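# Pour the ball into arm2's gutter, leave it resting

## Task

Get the ball out of the gutter it starts in and into the gutter belonging to arm2, which must end up lying on its rest bar holding the ball. Pouring from one gutter into another is allowed. The task fails if the box is shifted, raised, rotated or tilted beyond a small amount, or if the ball drops noticeably below table-top height while no robot is carrying it. A gutter holds the ball only while its open end is higher than the other end; standing it on its handle lets the ball roll away. Arm bases in metres, with facing in degrees counter-clockwise from +x: arm1 at x=-1.71 y=-0.52 z=+0.91 facing +13; arm2 at x=+0.00 y=-0.08 z=+0.89 facing +100; arm3 at x=+1.71 y=+0.34 z=+0.90 facing -169. At the end every gripper must release and the arms must move away, because a result held in place only by a robot does not count.

## Robot and tools

Robots. arm1, arm2 and arm3 are identical i2rt Big YAM arms. Each has six revolute joints, a two-finger gripper and a wrist camera that, with joints 1 and 6 at zero and the hand level and forward, sits above the hand looking toward the fingertips. The hand reaches roughly 1.0 m out from the joint 1 axis. Joints move at different speeds, so the path between two postures may bulge outward.

Frame. One shared scene frame, origin on the floor, +z up. "hand" means the midpoint between the fingertips; its z axis runs along the fingers and its y axis is the direction the fingers open and close. Base positions and headings are in the task text.

Joint meanings and ranges (radians unless noted; the ± value is how close counts as arrived):
- joint1_rad -2.879 to 2.879 (±0.045): yaws the arm about its base, positive counter-clockwise seen from above; 0 points the arm along its base's facing.
- joint2_rad 0 to 3.141 (±0.14): shoulder; 0 has the upper arm roughly level pointing backward, larger values raise it and carry it forward.
- joint3_rad 0 to 3.019 (±0.09): elbow; 0 is fully folded, larger opens it.
- joint4_rad -1.692 to 1.57 (±0.055): hand pitch, positive tips fingers up.
- joint5_rad -1.57 to 1.57 (±0.03): hand sideways swing, positive toward the arm's right.
- joint6_rad -2.094 to 2.094 (±0.035): hand roll, positive clockwise viewed from behind the hand.
- gripper_m 0 to 0.093 (±0.003): fingertip gap in metres. Each pad squeezes with up to about 50 to 62 N.

execute_actions. Argument "actions" is a list with zero or one action. The action is an object whose keys are robot names; each robot's value is {"joints": {...}}, a separate object per arm, mapping joint names to absolute target values (not offsets) in the units above. Name only the joints you want to change; unnamed joints and unnamed arms keep their previous targets and may still be pushing. All listed motions start together and may finish at different times; one action runs at most 15 s. An unknown key or an out-of-range number rejects the whole call and nothing moves. Optional "cameras" picks which images come back (names as listed, "all", null/omitted for all, [] for none). An empty actions list just reports state and images.

wait: "seconds" 0 to 10; no new command, robots keep doing what they were doing; returns the same report.

zoom_image: "camera" plus "region" [x0, y0, x1, y1] in pixels of that camera's most recent full image, origin top-left, at most 504 by 504. Cameras: fixed cam_end_1, cam_end_2, cam_gap_1, cam_gap_2, cam_side, cam_top, and arm1_cam_wrist, arm2_cam_wrist, arm3_cam_wrist; all images are 504x504.

finished_scene: "scene" is the current scene's number; it ends the scene irreversibly and reports success, then presents the next task. Call it only after releasing and retreating.

Reading results. joint_positions gives actual joint values. The "pictures" line lists cameras in image order. joint_status per named joint: "off_target" (stopped short, may still push), "contact_stop" or "time_out" (the joint now holds where it stopped; after time_out it may keep a target near its position and keep pushing, shown under on_its_own), "not_followed" (a self/inter-arm clearance check withheld the arm's targets, with a "joint command not followed" line and usually a "cause:"; the gripper part still runs, and withheld targets may be retried on later actions). on_its_own lists what you did not command this call; "held at" is the held target, not the position. To relieve a pushing joint, command its reported position. Tiny target changes may not move a joint. A joint carrying a load sags.

Heat. Holding or pushing warms motors, even while you are thinking, since the robot keeps the last command meanwhile. MOTOR HOT appears at 85 °C; at 100 °C an OVER-TEMPERATURE FAULT drops that arm until it cools, and its unfinished keys read "limit_stop_at_motor_heat" (resend the targets afterwards).

Things to avoid. Arms do not stop on contact and can push very hard, so avoid pressing into the table, box or gutters. Never squeeze two arms together; the clearance check ignores fingers, gripper housings and wrist cameras and may react late. Do not move the box, drop or slam objects, let the ball fall low, or knock anything out of the work area. Keep a gutter's open end raised while carrying the ball. Loose objects may occasionally get nudged by outside forces, so recheck before finishing. Faster robot motion is preferred.

Each tool is called by a JSON object that holds its "method" and its "body".

## Session

{"method": "execute_actions", "body": {"actions": []}}

Scene clock: 0.00 s.
Motor temperatures (°C, as the motors report them): arm1=[21 22 20 21 20 23] | arm2=[20 21 24 21 20 22] | arm3=[21 23 22 24 23 21]
arm1.joint_positions: joint1_rad=-0.745 joint2_rad=+0.610 joint3_rad=+1.391 joint4_rad=-1.569 joint5_rad=-0.165 joint6_rad=-0.176 gripper_m=+0.094
arm1.joint_status: not commanded
arm1.hand: x=-1.5339 y=-0.5798 z=+1.4127 quat_wxyz=(-0.385, -0.120, -0.913, +0.063) (m; scene frame)
arm2.joint_positions: joint1_rad=-0.630 joint2_rad=+0.466 joint3_rad=+1.553 joint4_rad=-1.347 joint5_rad=+0.164 joint6_rad=-0.760 gripper_m=+0.094
arm2.joint_status: not commanded
arm2.hand: x=+0.0854 y=+0.0218 z=+1.5256 quat_wxyz=(-0.608, +0.608, -0.509, -0.047) (m; scene frame)
arm3.joint_positions: joint1_rad=+0.824 joint2_rad=+0.482 joint3_rad=+1.691 joint4_rad=-1.146 joint5_rad=-0.066 joint6_rad=+0.038 gripper_m=+0.095
arm3.joint_status: not commanded
arm3.hand: x=+1.6729 y=+0.2505 z=+1.6410 quat_wxyz=(-0.387, -0.592, -0.342, +0.619) (m; scene frame)
pictures: arm1_cam_wrist, arm2_cam_wrist, arm3_cam_wrist, cam_end_1, cam_end_2, cam_gap_1, cam_gap_2, cam_side, cam_top
Images, in order (width x height): arm1_cam_wrist 504x504, arm2_cam_wrist 504x504, arm3_cam_wrist 504x504, cam_end_1 504x504, cam_end_2 504x504, cam_gap_1 504x504, cam_gap_2 504x504, cam_side 504x504, cam_top 504x504.

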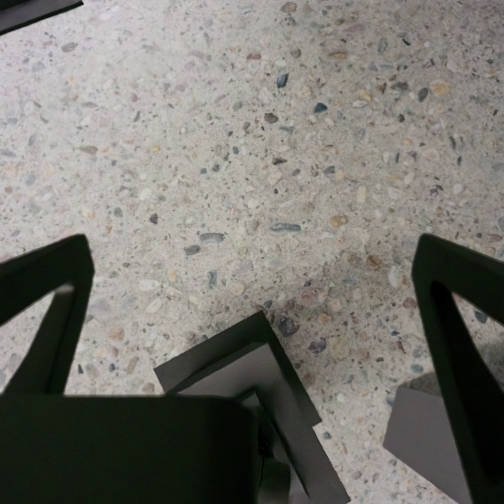

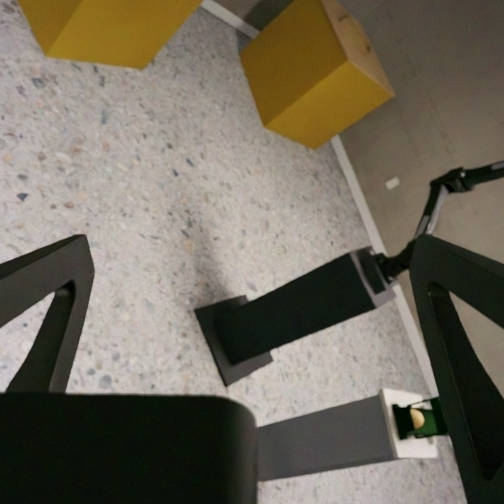

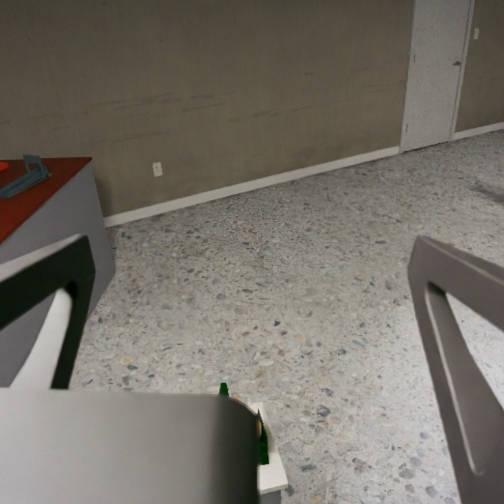

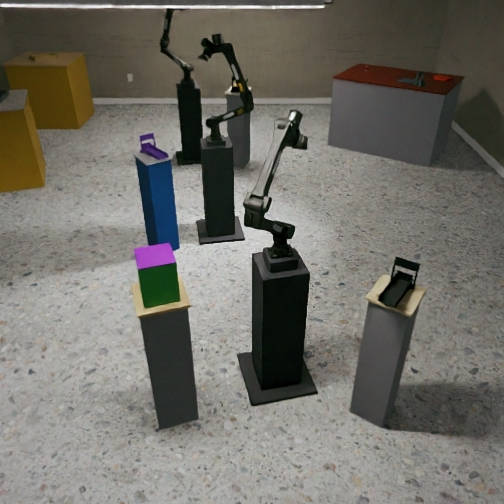

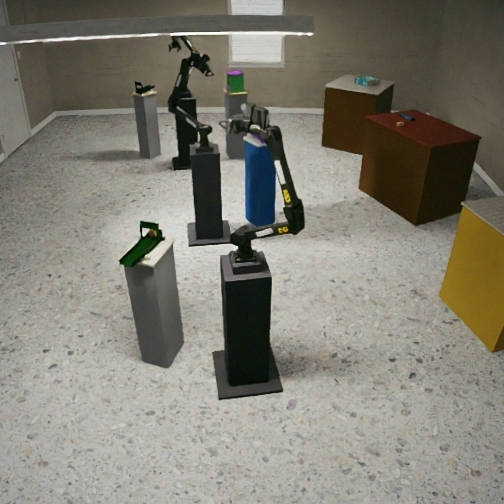

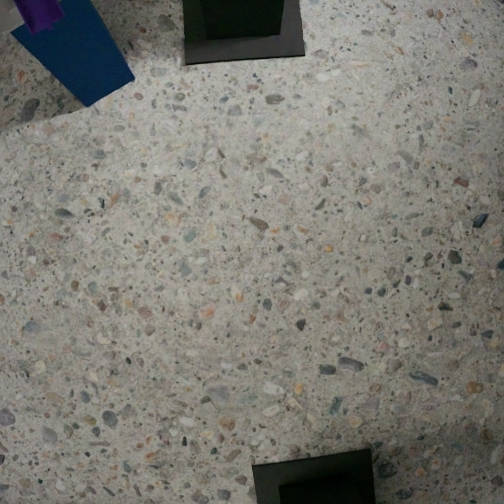

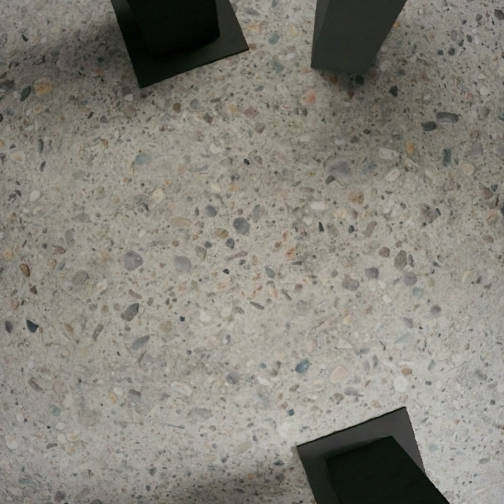

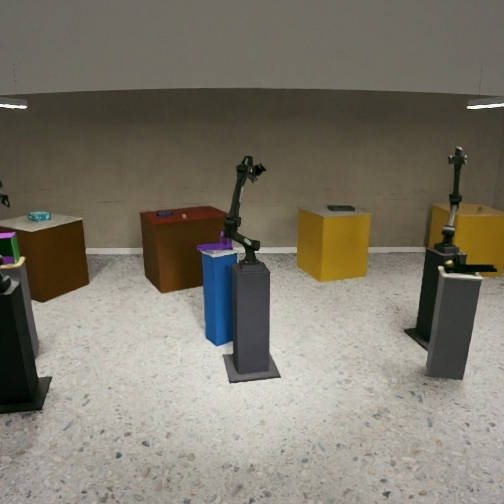

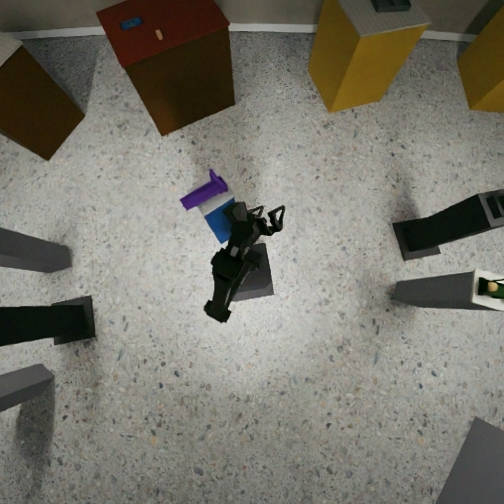

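{"method": "zoom_image", "body": {"camera": "cam_end_2", "region": [100, 200, 200, 300]}}

{"method": "zoom_image", "body": {"camera": "cam_end_1", "region": [350, 240, 450, 340]}}

{"method": "zoom_image", "body": {"camera": "cam_top", "region": [160, 150, 300, 290]}}

{"method": "zoom_image", "body": {"camera": "cam_side", "region": [404, 220, 504, 320]}}

Region (100, 200, 200, 300) of cam_end_2's 504x504 image, scaled by 5.040, with more detail than that image has.

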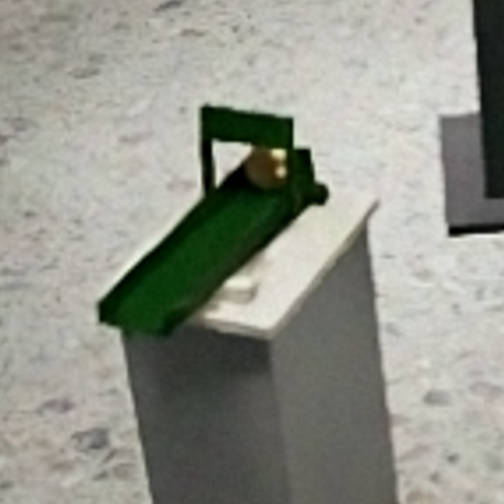

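Region (350, 240, 450, 340) of cam_end_1's 504x504 image, scaled by 5.040, with more detail than that image has.

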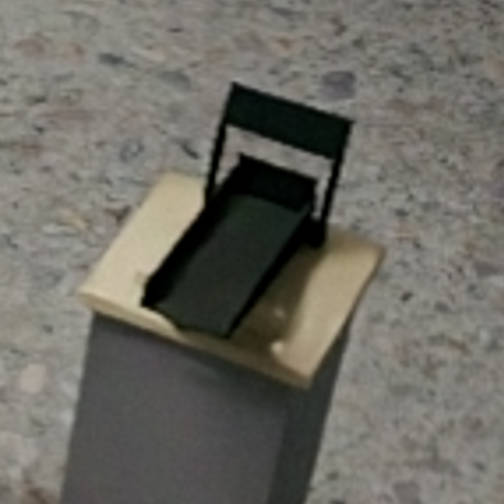

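Region (160, 150, 300, 290) of cam_top's 504x504 image, scaled by 3.600, with more detail than that image has.

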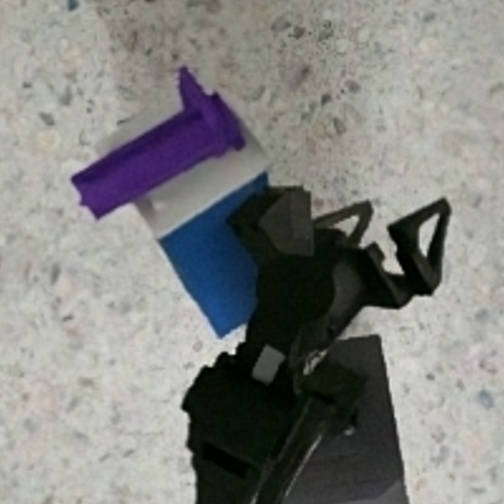

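Region (404, 220, 504, 320) of cam_side's 504x504 image, scaled by 5.040, with more detail than that image has.

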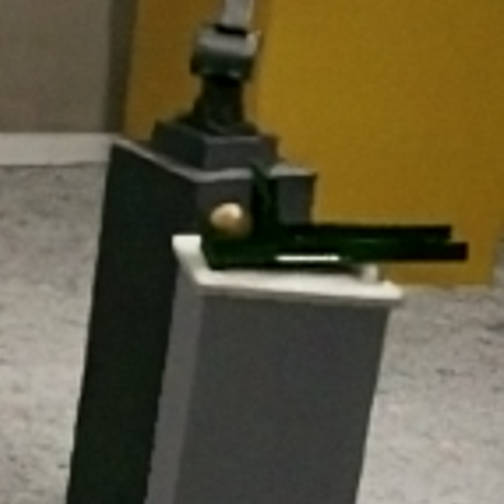

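{"method": "execute_actions", "body": {"actions": [{"arm3":{"joints":{"joint1_rad":1.2,"joint2_rad":1.6,"joint3_rad":2.0,"joint4_rad":-1.69,"joint5_rad":0,"joint6_rad":0}},"arm2":{"joints":{"joint1_rad":0.3,"joint2_rad":1.6,"joint3_rad":2.0,"joint4_rad":-1.69,"joint5_rad":0,"joint6_rad":0}}}], "cameras": ["arm2_cam_wrist","arm3_cam_wrist","cam_end_2","cam_side","cam_top"]}}

Scene clock: 3.30 s.
Motor temperatures (°C, as the motors report them): arm1=[21 22 21 21 20 23] | arm2=[20 21 24 21 20 22] | arm3=[21 23 22 24 23 21]
arm1.joint_positions: joint1_rad=-0.745 joint2_rad=+0.610 joint3_rad=+1.391 joint4_rad=-1.569 joint5_rad=-0.165 joint6_rad=-0.176 gripper_m=+0.094
arm1.joint_status: not commanded
arm1.hand: x=-1.5339 y=-0.5798 z=+1.4127 quat_wxyz=(-0.385, -0.120, -0.913, +0.063) (m; scene frame)
arm2.joint_positions: joint1_rad=+0.308 joint2_rad=+1.603 joint3_rad=+1.970 joint4_rad=-1.683 joint5_rad=+0.000 joint6_rad=-0.016 gripper_m=+0.094
arm2.joint_status: all done
arm2.hand: x=-0.2396 y=+0.3807 z=+1.2970 quat_wxyz=(-0.065, +0.853, -0.506, -0.111) (m; scene frame)
arm3.joint_positions: joint1_rad=+1.187 joint2_rad=+1.604 joint3_rad=+1.963 joint4_rad=-1.677 joint5_rad=-0.002 joint6_rad=+0.014 gripper_m=+0.095
arm3.joint_status: all done
arm3.hand: x=+1.6165 y=-0.1734 z=+1.3058 quat_wxyz=(-0.082, -0.769, -0.627, +0.097) (m; scene frame)
pictures: arm2_cam_wrist, arm3_cam_wrist, cam_end_2, cam_side, cam_top
Images, in order (width x height): arm2_cam_wrist 504x504, arm3_cam_wrist 504x504, cam_end_2 504x504, cam_side 504x504, cam_top 504x504.

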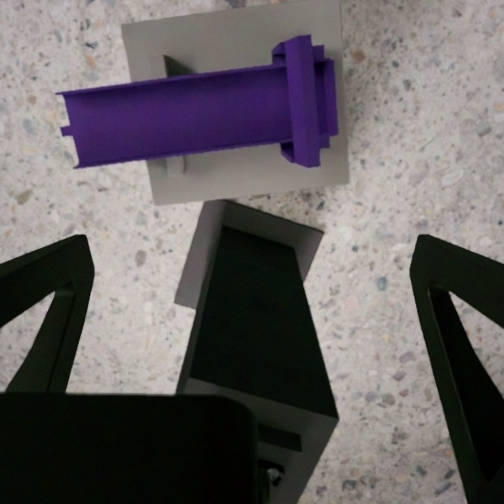

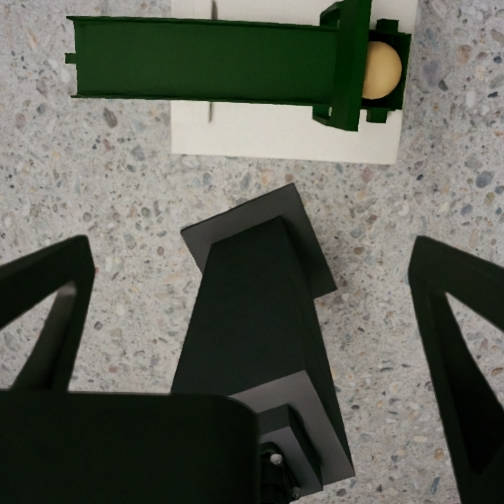

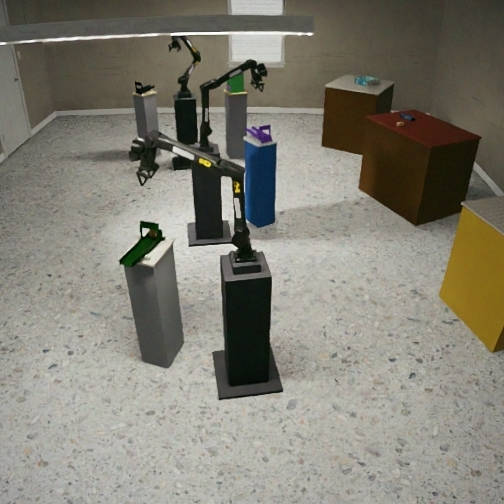

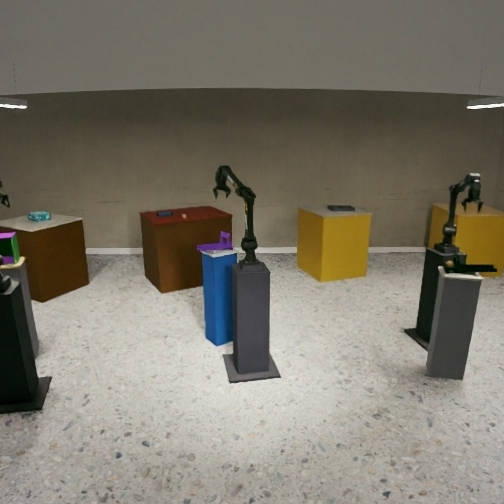

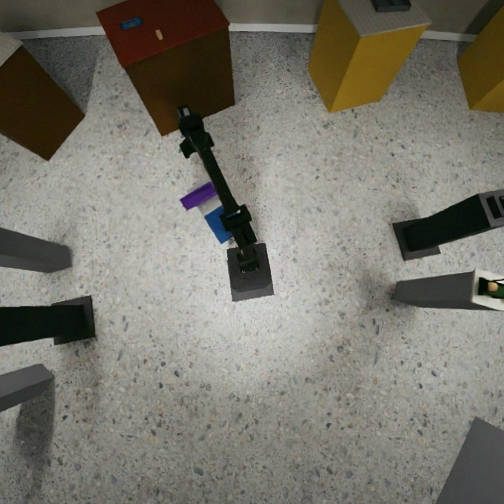

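{"method": "execute_actions", "body": {"actions": [{"arm3":{"joints":{"joint1_rad":1.02,"joint2_rad":1.6,"joint3_rad":1.57,"joint4_rad":-1.5}},"arm2":{"joints":{"joint1_rad":0.21,"joint2_rad":1.6,"joint3_rad":1.57,"joint4_rad":-1.5}}}], "cameras": ["arm2_cam_wrist","arm3_cam_wrist","cam_end_2","cam_side","cam_end_1"]}}

Scene clock: 5.90 s.
Motor temperatures (°C, as the motors report them): arm1=[21 22 21 21 20 23] | arm2=[20 21 25 21 20 23] | arm3=[21 23 23 24 23 21]
arm1.joint_positions: joint1_rad=-0.745 joint2_rad=+0.610 joint3_rad=+1.391 joint4_rad=-1.569 joint5_rad=-0.165 joint6_rad=-0.176 gripper_m=+0.094
arm1.joint_status: not commanded
arm1.hand: x=-1.5339 y=-0.5798 z=+1.4127 quat_wxyz=(-0.385, -0.120, -0.913, +0.063) (m; scene frame)
arm2.joint_positions: joint1_rad=+0.202 joint2_rad=+1.606 joint3_rad=+1.561 joint4_rad=-1.511 joint5_rad=+0.000 joint6_rad=-0.015 gripper_m=+0.094
arm2.joint_status: all done
arm2.hand: x=-0.1789 y=+0.3743 z=+1.1345 quat_wxyz=(-0.003, +0.832, -0.555, -0.009) (m; scene frame)
arm3.joint_positions: joint1_rad=+1.007 joint2_rad=+1.611 joint3_rad=+1.556 joint4_rad=-1.515 joint5_rad=+0.000 joint6_rad=+0.012 gripper_m=+0.095
arm3.joint_status: all done
arm3.hand: x=+1.5384 y=-0.1152 z=+1.1425 quat_wxyz=(-0.001, -0.829, -0.560, +0.001) (m; scene frame)
pictures: arm2_cam_wrist, arm3_cam_wrist, cam_end_1, cam_end_2, cam_side
Images, in order (width x height): arm2_cam_wrist 504x504, arm3_cam_wrist 504x504, cam_end_1 504x504, cam_end_2 504x504, cam_side 504x504.

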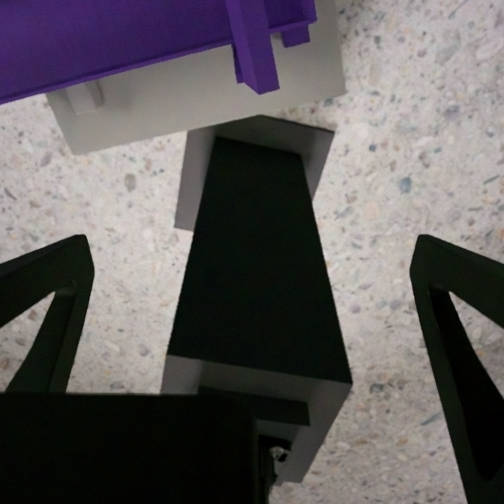

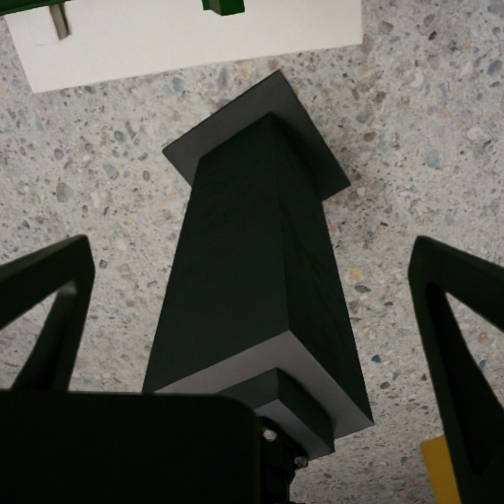

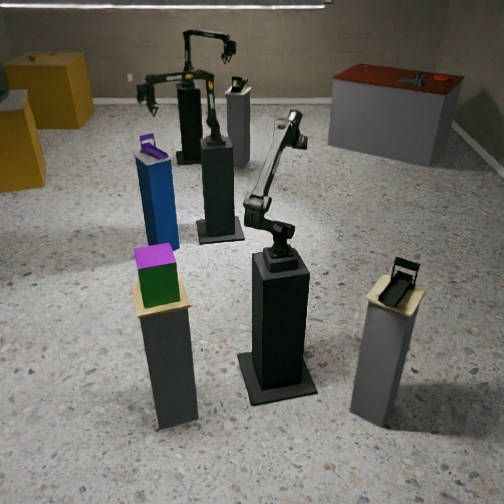

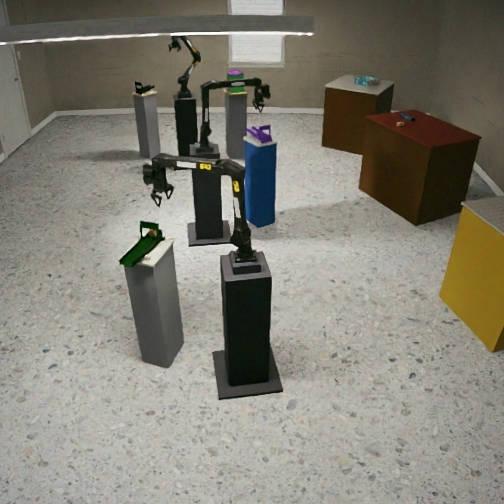

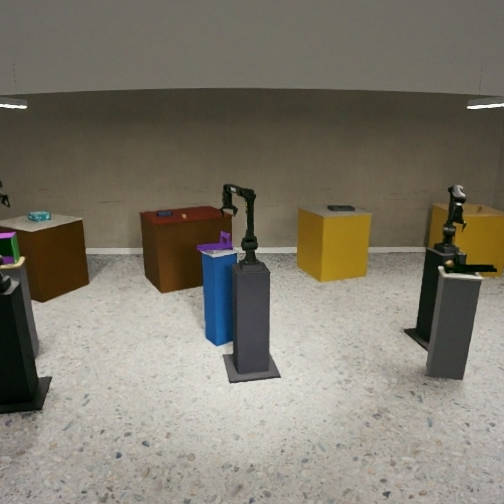

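{"method": "execute_actions", "body": {"actions": [{"arm3":{"joints":{"joint2_rad":1.79,"joint3_rad":1.59,"joint4_rad":-1.34,"joint5_rad":-0.12,"joint6_rad":-0.12}},"arm2":{"joints":{"joint1_rad":0.17,"joint2_rad":1.7,"joint3_rad":1.49,"joint4_rad":-1.34,"joint5_rad":-0.12,"joint6_rad":-0.25}}}], "cameras": ["arm2_cam_wrist","arm3_cam_wrist","cam_end_2","cam_side","cam_end_1"]}}

{"method": "zoom_image", "body": {"camera": "cam_end_2", "region": [90, 90, 310, 280]}}

{"method": "zoom_image", "body": {"camera": "cam_side", "region": [184, 170, 504, 290]}}

Scene clock: 7.97 s.
Motor temperatures (°C, as the motors report them): arm1=[21 22 21 21 20 23] | arm2=[20 22 25 21 20 23] | arm3=[21 23 23 24 23 21]
arm1.joint_positions: joint1_rad=-0.745 joint2_rad=+0.610 joint3_rad=+1.391 joint4_rad=-1.569 joint5_rad=-0.165 joint6_rad=-0.176 gripper_m=+0.094
arm1.joint_status: not commanded
arm1.hand: x=-1.5339 y=-0.5798 z=+1.4127 quat_wxyz=(-0.385, -0.120, -0.913, +0.063) (m; scene frame)
arm2.joint_positions: joint1_rad=+0.174 joint2_rad=+1.715 joint3_rad=+1.479 joint4_rad=-1.349 joint5_rad=-0.118 joint6_rad=-0.234 gripper_m=+0.094
arm2.joint_status: all done
arm2.hand: x=-0.1935 y=+0.3938 z=+1.0528 quat_wxyz=(+0.050, +0.879, -0.472, -0.037) (m; scene frame)
arm3.joint_positions: joint1_rad=+1.007 joint2_rad=+1.808 joint3_rad=+1.559 joint4_rad=-1.352 joint5_rad=-0.117 joint6_rad=-0.106 gripper_m=+0.095
arm3.joint_status: all done
arm3.hand: x=+1.5382 y=-0.1722 z=+1.0475 quat_wxyz=(-0.043, -0.793, -0.606, -0.042) (m; scene frame)
pictures: arm2_cam_wrist, arm3_cam_wrist, cam_end_1, cam_end_2, cam_side
Images, in order (width x height): arm2_cam_wrist 504x504, arm3_cam_wrist 504x504, cam_end_1 504x504, cam_end_2 504x504, cam_side 504x504.

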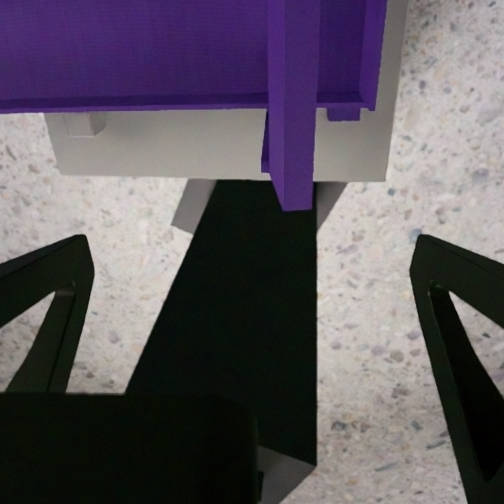

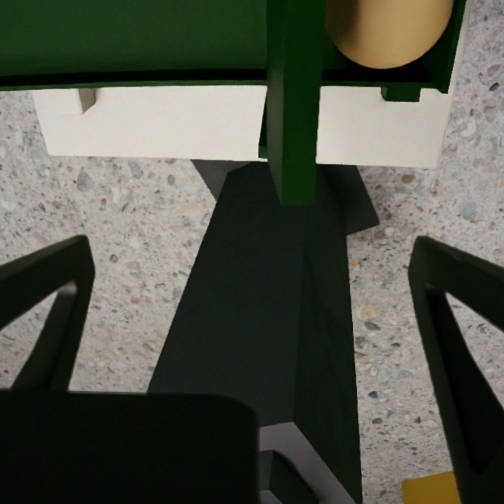

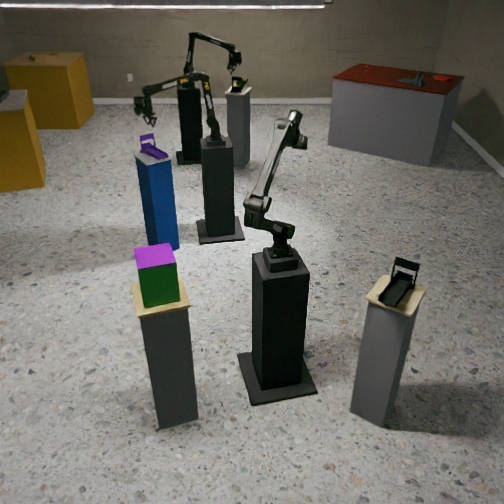

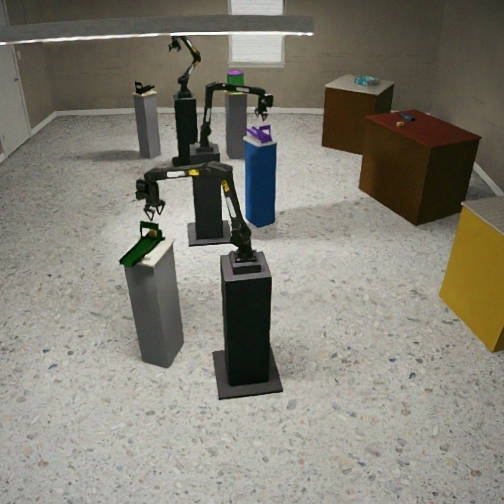

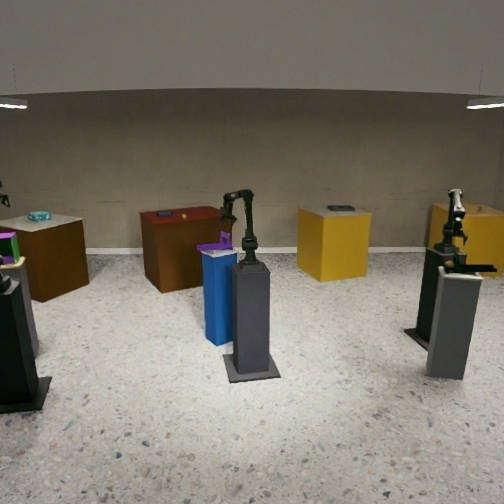

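Region (90, 90, 310, 280) of cam_end_2's 504x504 image, scaled by 2.291, with more detail than that image has; it fills the top 435 rows of this view, and the rest is white.

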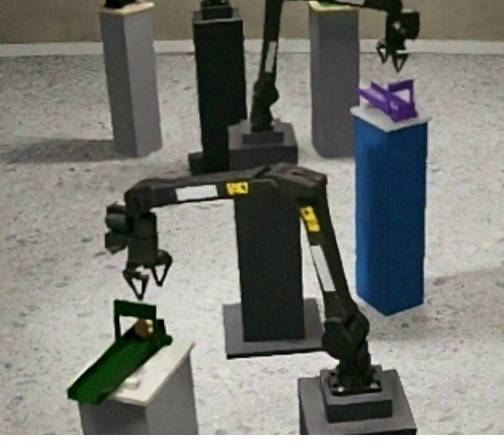

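Region (184, 170, 504, 290) of cam_side's 504x504 image, scaled by 1.575, with more detail than that image has; it fills the top 189 rows of this view, and the rest is white.

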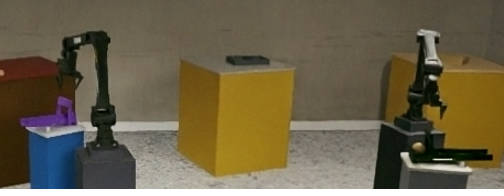

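{"method": "execute_actions", "body": {"actions": [{"arm3":{"joints":{"joint1_rad":0.965,"joint2_rad":1.9,"joint3_rad":1.59,"joint4_rad":-1.2,"joint5_rad":-0.16,"joint6_rad":-0.16}},"arm2":{"joints":{"joint1_rad":0.125,"joint2_rad":1.79,"joint3_rad":1.44,"joint4_rad":-1.18,"joint5_rad":-0.16,"joint6_rad":-0.3}}}], "cameras": ["arm2_cam_wrist","arm3_cam_wrist","cam_end_2"]}}

{"method": "zoom_image", "body": {"camera": "cam_end_2", "region": [90, 90, 310, 280]}}

Scene clock: 9.37 s.
Motor temperatures (°C, as the motors report them): arm1=[21 22 21 21 20 23] | arm2=[20 22 25 21 20 23] | arm3=[21 23 23 24 23 21]
arm1.joint_positions: joint1_rad=-0.745 joint2_rad=+0.610 joint3_rad=+1.391 joint4_rad=-1.569 joint5_rad=-0.165 joint6_rad=-0.176 gripper_m=+0.094
arm1.joint_status: not commanded
arm1.hand: x=-1.5339 y=-0.5798 z=+1.4127 quat_wxyz=(-0.385, -0.120, -0.913, +0.063) (m; scene frame)
arm2.joint_positions: joint1_rad=+0.123 joint2_rad=+1.797 joint3_rad=+1.434 joint4_rad=-1.190 joint5_rad=-0.158 joint6_rad=-0.284 gripper_m=+0.094
arm2.joint_status: all done
arm2.hand: x=-0.1827 y=+0.4229 z=+0.9961 quat_wxyz=(+0.051, +0.878, -0.471, -0.065) (m; scene frame)
arm3.joint_positions: joint1_rad=+0.972 joint2_rad=+1.915 joint3_rad=+1.559 joint4_rad=-1.215 joint5_rad=-0.158 joint6_rad=-0.146 gripper_m=+0.095
arm3.joint_status: all done
arm3.hand: x=+1.5139 y=-0.1980 z=+0.9906 quat_wxyz=(-0.070, -0.790, -0.608, -0.037) (m; scene frame)
pictures: arm2_cam_wrist, arm3_cam_wrist, cam_end_2
Images, in order (width x height): arm2_cam_wrist 504x504, arm3_cam_wrist 504x504, cam_end_2 504x504.

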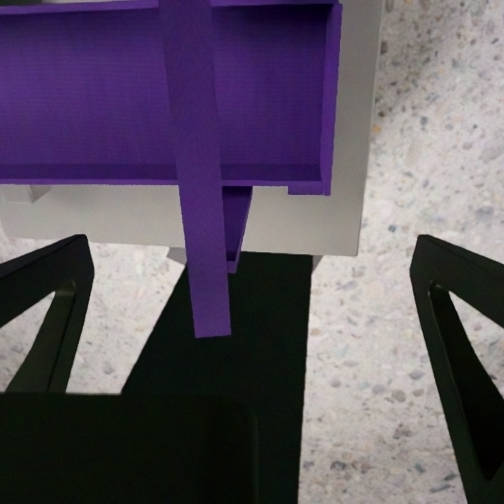

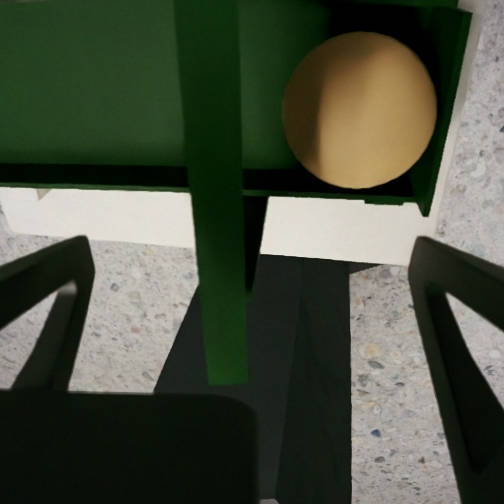

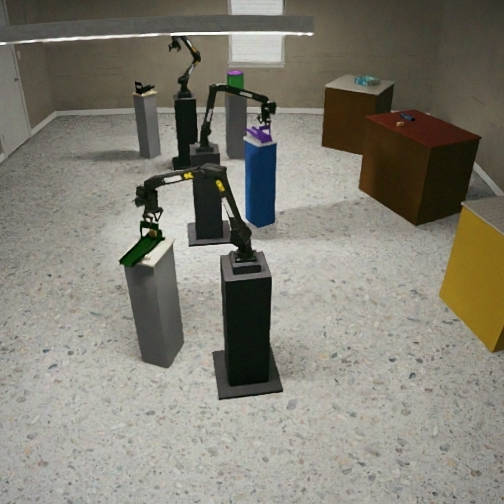

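Region (90, 90, 310, 280) of cam_end_2's 504x504 image, scaled by 2.291, with more detail than that image has; it fills the top 435 rows of this view, and the rest is white.

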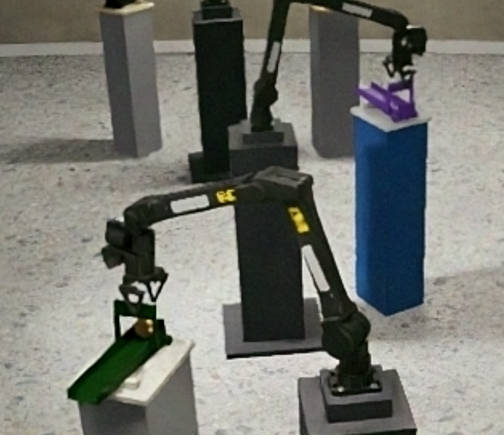

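{"method": "execute_actions", "body": {"actions": [{"arm3":{"joints":{"joint1_rad":1.0,"joint2_rad":1.94,"joint4_rad":-1.16,"joint6_rad":-0.11,"gripper_m":0.05}},"arm2":{"joints":{"joint1_rad":0.155,"joint2_rad":1.85,"joint3_rad":1.42,"joint4_rad":-1.12,"gripper_m":0.05}}}], "cameras": ["arm2_cam_wrist","arm3_cam_wrist","cam_end_2"]}}

{"method": "zoom_image", "body": {"camera": "cam_end_2", "region": [90, 90, 310, 280]}}

Scene clock: 10.63 s.
Motor temperatures (°C, as the motors report them): arm1=[21 22 21 21 20 23] | arm2=[20 22 25 21 20 23] | arm3=[21 23 24 24 23 21]
arm1.joint_positions: joint1_rad=-0.745 joint2_rad=+0.610 joint3_rad=+1.391 joint4_rad=-1.569 joint5_rad=-0.165 joint6_rad=-0.176 gripper_m=+0.094
arm1.joint_status: not commanded
arm1.hand: x=-1.5339 y=-0.5798 z=+1.4127 quat_wxyz=(-0.385, -0.120, -0.913, +0.063) (m; scene frame)
arm2.joint_positions: joint1_rad=+0.153 joint2_rad=+1.847 joint3_rad=+1.417 joint4_rad=-1.130 joint5_rad=-0.158 joint6_rad=-0.284 gripper_m=+0.050
arm2.joint_status: all done
arm2.hand: x=-0.2001 y=+0.4229 z=+0.9647 quat_wxyz=(+0.054, +0.885, -0.458, -0.062) (m; scene frame)
arm3.joint_positions: joint1_rad=+0.989 joint2_rad=+1.934 joint3_rad=+1.559 joint4_rad=-1.175 joint5_rad=-0.158 joint6_rad=-0.124 gripper_m=+0.050
arm3.joint_status: all done
arm3.hand: x=+1.5201 y=-0.2095 z=+0.9801 quat_wxyz=(-0.074, -0.791, -0.607, -0.030) (m; scene frame)
pictures: arm2_cam_wrist, arm3_cam_wrist, cam_end_2
Images, in order (width x height): arm2_cam_wrist 504x504, arm3_cam_wrist 504x504, cam_end_2 504x504.

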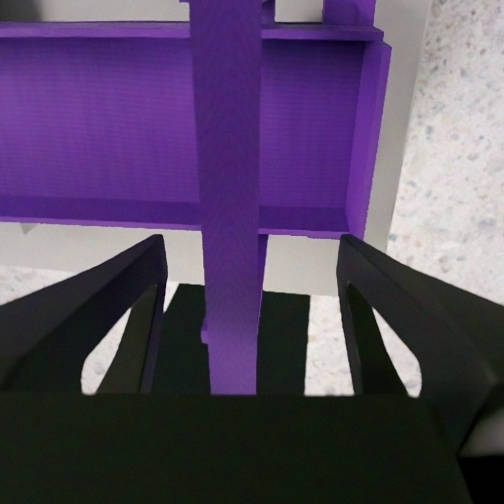

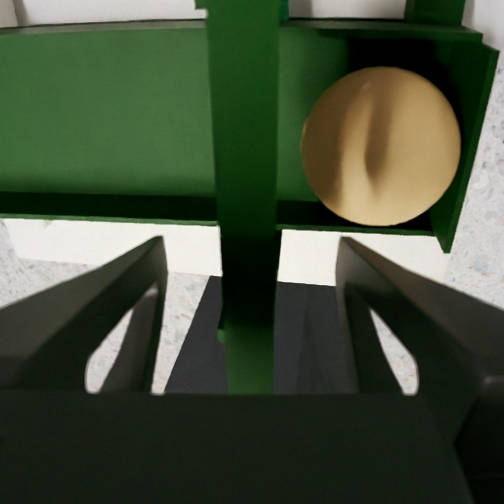

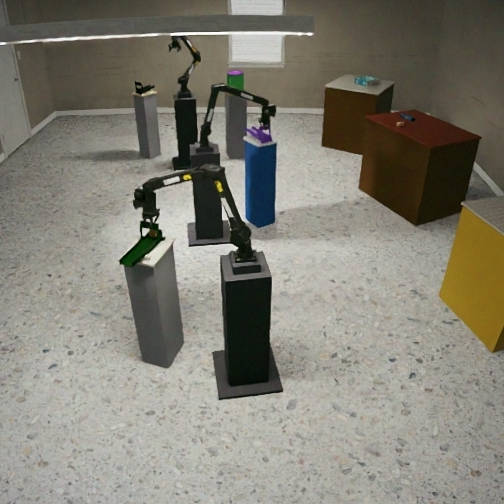

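Region (90, 90, 310, 280) of cam_end_2's 504x504 image, scaled by 2.291, with more detail than that image has; it fills the top 435 rows of this view, and the rest is white.

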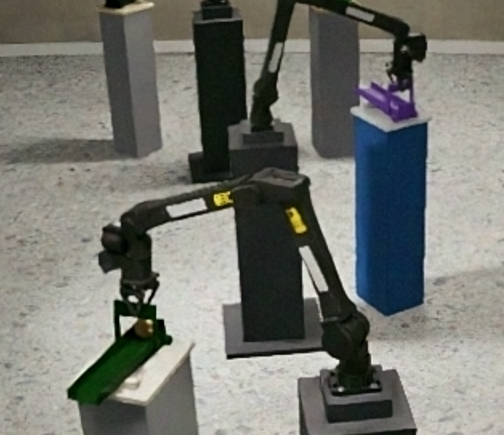

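A bit lower, then close.

{"method": "execute_actions", "body": {"actions": [{"arm3":{"joints":{"joint2_rad":1.96,"joint6_rad":-0.07}},"arm2":{"joints":{"joint1_rad":0.165,"joint2_rad":1.87,"joint6_rad":-0.24}}}], "cameras": []}}

{"method": "execute_actions", "body": {"actions": [{"arm3":{"joints":{"gripper_m":0}},"arm2":{"joints":{"gripper_m":0}}}], "cameras": ["arm2_cam_wrist","arm3_cam_wrist","cam_side"]}}

{"method": "zoom_image", "body": {"camera": "cam_side", "region": [404, 200, 504, 300]}}

Scene clock: 11.83 s.
Motor temperatures (°C, as the motors report them): arm1=[21 22 21 21 20 23] | arm2=[20 22 26 21 20 23] | arm3=[21 23 24 24 23 21]
arm1.joint_positions: joint1_rad=-0.745 joint2_rad=+0.610 joint3_rad=+1.391 joint4_rad=-1.569 joint5_rad=-0.165 joint6_rad=-0.176 gripper_m=+0.094
arm1.joint_status: not commanded
arm1.hand: x=-1.5339 y=-0.5798 z=+1.4127 quat_wxyz=(-0.385, -0.120, -0.913, +0.063) (m; scene frame)
arm2.joint_positions: joint1_rad=+0.156 joint2_rad=+1.857 joint3_rad=+1.417 joint4_rad=-1.130 joint5_rad=-0.158 joint6_rad=-0.256 gripper_m=+0.050
arm2.joint_status: all done
arm2.hand: x=-0.2015 y=+0.4217 z=+0.9595 quat_wxyz=(+0.059, +0.879, -0.469, -0.057) (m; scene frame)
arm3.joint_positions: joint1_rad=+0.989 joint2_rad=+1.955 joint3_rad=+1.559 joint4_rad=-1.175 joint5_rad=-0.158 joint6_rad=-0.084 gripper_m=+0.050
arm3.joint_status: all done
arm3.hand: x=+1.5205 y=-0.2084 z=+0.9686 quat_wxyz=(-0.068, -0.803, -0.590, -0.040) (m; scene frame)
pictures: none
No camera images: the call's "cameras" was empty. Leave "cameras" out to get every camera's image.

Scene clock: 12.43 s.
Motor temperatures (°C, as the motors report them): arm1=[21 22 22 21 20 23] | arm2=[20 22 26 21 20 23] | arm3=[21 24 24 24 23 21]
arm1.joint_positions: joint1_rad=-0.745 joint2_rad=+0.610 joint3_rad=+1.391 joint4_rad=-1.569 joint5_rad=-0.165 joint6_rad=-0.176 gripper_m=+0.094
arm1.joint_status: not commanded
arm1.hand: x=-1.5339 y=-0.5798 z=+1.4127 quat_wxyz=(-0.385, -0.120, -0.913, +0.063) (m; scene frame)
arm2.joint_positions: joint1_rad=+0.157 joint2_rad=+1.853 joint3_rad=+1.417 joint4_rad=-1.131 joint5_rad=-0.174 joint6_rad=-0.254 gripper_m=+0.011
arm2.joint_status: gripper_m off_target (ended at +0.011, target +0.000)
arm2.hand: x=-0.2046 y=+0.4206 z=+0.9616 quat_wxyz=(+0.064, +0.878, -0.469, -0.064) (m; scene frame)
arm3.joint_positions: joint1_rad=+0.989 joint2_rad=+1.954 joint3_rad=+1.562 joint4_rad=-1.172 joint5_rad=-0.173 joint6_rad=-0.081 gripper_m=+0.012
arm3.joint_status: gripper_m off_target (ended at +0.012, target +0.000)
arm3.hand: x=+1.5225 y=-0.2112 z=+0.9707 quat_wxyz=(-0.077, -0.803, -0.589, -0.041) (m; scene frame)
pictures: arm2_cam_wrist, arm3_cam_wrist, cam_side
Images, in order (width x height): arm2_cam_wrist 504x504, arm3_cam_wrist 504x504, cam_side 504x504.

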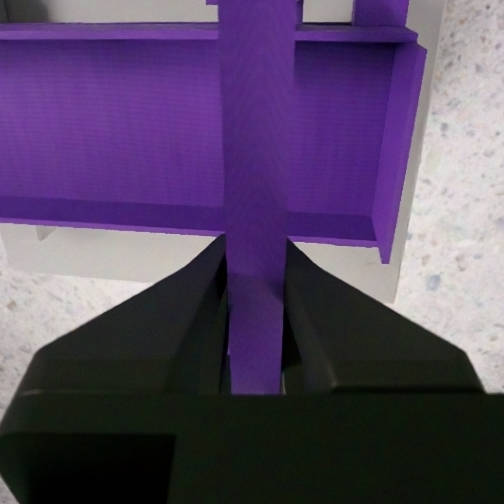

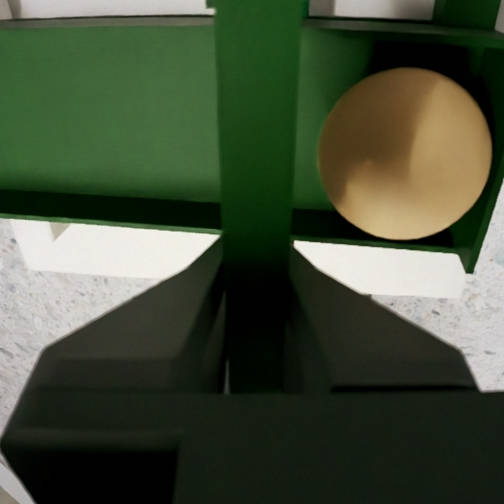

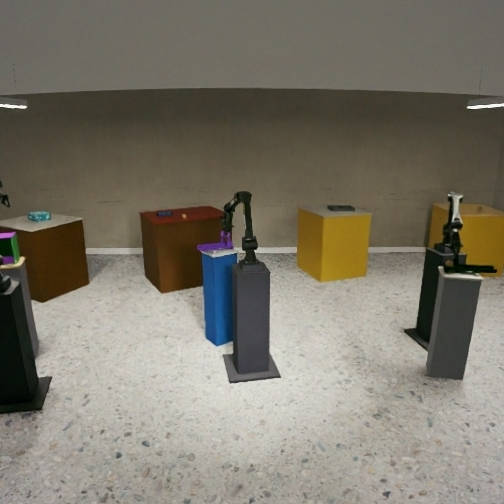

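Region (404, 200, 504, 300) of cam_side's 504x504 image, scaled by 5.040, with more detail than that image has.

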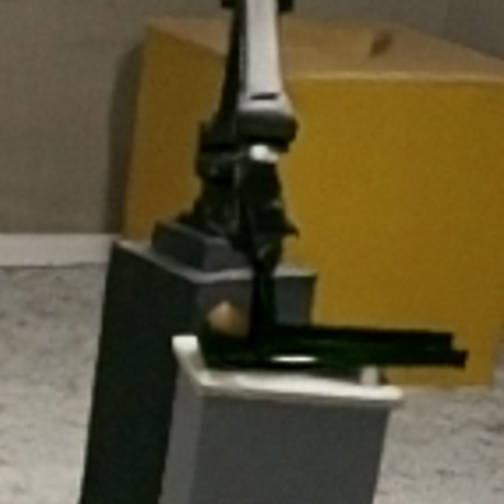

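{"method": "execute_actions", "body": {"actions": [{"arm3":{"joints":{"joint2_rad":1.8,"joint3_rad":1.62,"joint4_rad":-1.3,"joint5_rad":-0.45}},"arm2":{"joints":{"joint2_rad":1.7,"joint3_rad":1.48,"joint4_rad":-1.27,"joint5_rad":-0.45}}}], "cameras": ["arm3_cam_wrist","cam_side"]}}

Scene clock: 14.03 s.
Motor temperatures (°C, as the motors report them): arm1=[21 22 22 21 20 23] | arm2=[20 22 26 21 20 23] | arm3=[21 24 24 24 23 21]
arm1.joint_positions: joint1_rad=-0.745 joint2_rad=+0.610 joint3_rad=+1.391 joint4_rad=-1.569 joint5_rad=-0.165 joint6_rad=-0.176 gripper_m=+0.094
arm1.joint_status: not commanded
arm1.hand: x=-1.5339 y=-0.5798 z=+1.4127 quat_wxyz=(-0.385, -0.120, -0.913, +0.063) (m; scene frame)
arm2.joint_positions: joint1_rad=+0.158 joint2_rad=+1.699 joint3_rad=+1.433 joint4_rad=-1.264 joint5_rad=-0.444 joint6_rad=-0.253 gripper_m=+0.011
arm2.joint_status: all done
arm2.hand: x=-0.2377 y=+0.3830 z=+1.0596 quat_wxyz=(+0.149, +0.862, -0.456, -0.167) (m; scene frame)
arm3.joint_positions: joint1_rad=+0.989 joint2_rad=+1.805 joint3_rad=+1.579 joint4_rad=-1.289 joint5_rad=-0.442 joint6_rad=-0.080 gripper_m=+0.012
arm3.joint_status: all done
arm3.hand: x=+1.5709 y=-0.2087 z=+1.0720 quat_wxyz=(-0.202, -0.783, -0.581, -0.091) (m; scene frame)
pictures: arm3_cam_wrist, cam_side
Images, in order (width x height): arm3_cam_wrist 504x504, cam_side 504x504.

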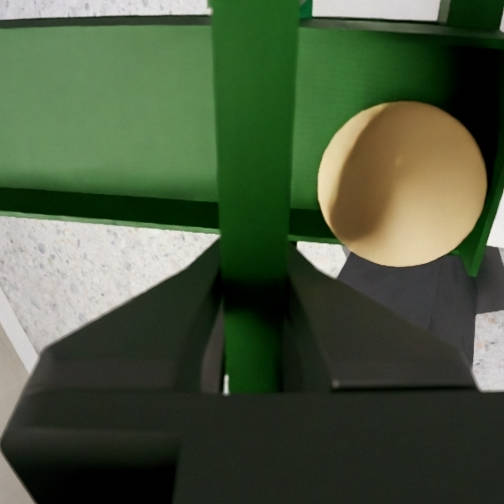

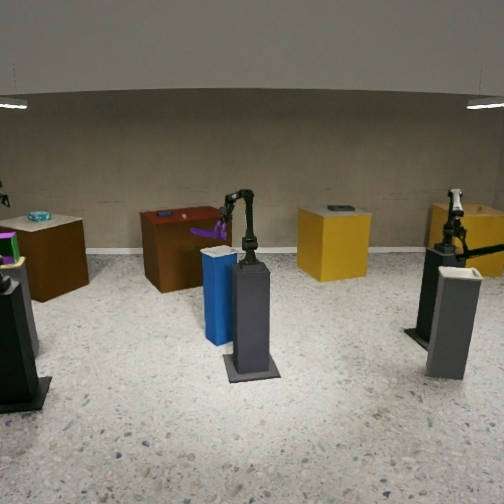

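{"method": "execute_actions", "body": {"actions": [{"arm3":{"joints":{"joint1_rad":0.7,"joint4_rad":-1.14,"joint5_rad":-0.38,"joint6_rad":0.5}},"arm2":{"joints":{"joint1_rad":-0.4,"joint4_rad":-1.0,"joint5_rad":-0.3,"joint6_rad":0.5}}}], "cameras": ["arm3_cam_wrist"]}}

{"method": "execute_actions", "body": {"actions": [{"arm3":{"joints":{"joint1_rad":0.4,"joint4_rad":-0.97,"joint5_rad":-0.22,"joint6_rad":1.05}},"arm2":{"joints":{"joint1_rad":-1.0,"joint5_rad":0,"joint6_rad":1.58}}}], "cameras": ["arm3_cam_wrist","cam_side","cam_top"]}}

Scene clock: 16.30 s.
Motor temperatures (°C, as the motors report them): arm1=[21 22 22 21 20 23] | arm2=[20 22 27 21 20 23] | arm3=[21 24 24 24 23 21]
arm1.joint_positions: joint1_rad=-0.745 joint2_rad=+0.610 joint3_rad=+1.391 joint4_rad=-1.569 joint5_rad=-0.165 joint6_rad=-0.176 gripper_m=+0.094
arm1.joint_status: not commanded
arm1.hand: x=-1.5339 y=-0.5798 z=+1.4127 quat_wxyz=(-0.385, -0.120, -0.913, +0.063) (m; scene frame)
arm2.joint_positions: joint1_rad=-0.399 joint2_rad=+1.703 joint3_rad=+1.433 joint4_rad=-1.012 joint5_rad=-0.295 joint6_rad=+0.483 gripper_m=+0.011
arm2.joint_status: all done
arm2.hand: x=+0.0793 y=+0.4925 z=+1.0561 quat_wxyz=(+0.031, +0.429, -0.879, -0.204) (m; scene frame)
arm3.joint_positions: joint1_rad=+0.698 joint2_rad=+1.805 joint3_rad=+1.579 joint4_rad=-1.157 joint5_rad=-0.373 joint6_rad=+0.488 gripper_m=+0.012
arm3.joint_status: all done
arm3.hand: x=+1.3920 y=-0.1618 z=+1.0708 quat_wxyz=(-0.202, -0.955, -0.214, -0.046) (m; scene frame)
pictures: arm3_cam_wrist
Images, in order (width x height): arm3_cam_wrist 504x504.

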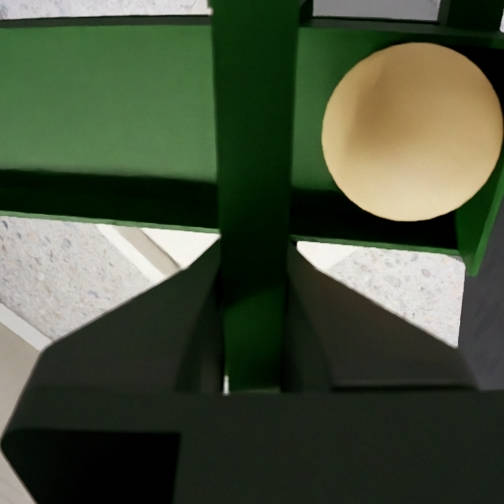

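Scene clock: 18.20 s.
Motor temperatures (°C, as the motors report them): arm1=[21 22 22 21 20 23] | arm2=[20 22 27 21 20 23] | arm3=[21 24 25 24 23 21]
arm1.joint_positions: joint1_rad=-0.745 joint2_rad=+0.610 joint3_rad=+1.391 joint4_rad=-1.569 joint5_rad=-0.165 joint6_rad=-0.176 gripper_m=+0.094
arm1.joint_status: not commanded
arm1.hand: x=-1.5339 y=-0.5798 z=+1.4127 quat_wxyz=(-0.385, -0.120, -0.913, +0.063) (m; scene frame)
arm2.joint_positions: joint1_rad=-1.000 joint2_rad=+1.704 joint3_rad=+1.433 joint4_rad=-1.010 joint5_rad=+0.001 joint6_rad=+1.564 gripper_m=+0.011
arm2.joint_status: all done
arm2.hand: x=+0.4250 y=+0.3129 z=+1.0457 quat_wxyz=(-0.055, -0.393, -0.908, -0.131) (m; scene frame)
arm3.joint_positions: joint1_rad=+0.400 joint2_rad=+1.806 joint3_rad=+1.579 joint4_rad=-0.991 joint5_rad=-0.217 joint6_rad=+1.038 gripper_m=+0.012
arm3.joint_status: all done
arm3.hand: x=+1.2117 y=-0.0458 z=+1.0728 quat_wxyz=(-0.201, -0.959, +0.197, +0.042) (m; scene frame)
pictures: arm3_cam_wrist, cam_side, cam_top
Images, in order (width x height): arm3_cam_wrist 504x504, cam_side 504x504, cam_top 504x504.

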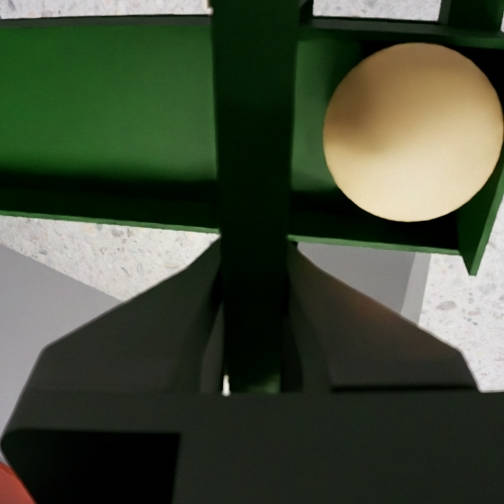

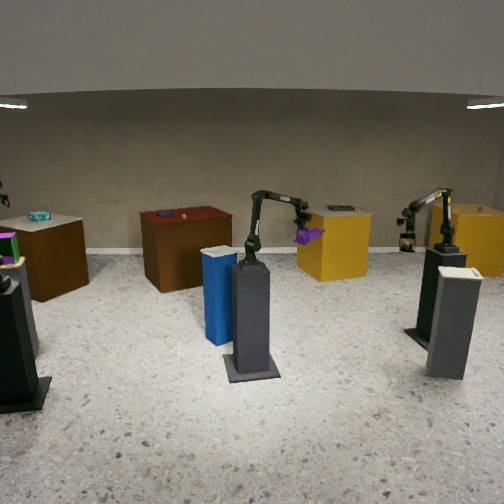

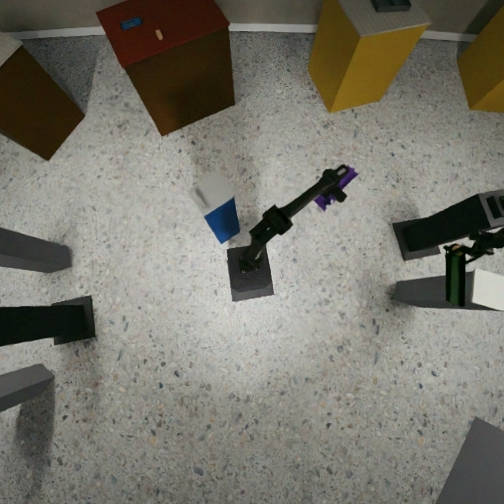

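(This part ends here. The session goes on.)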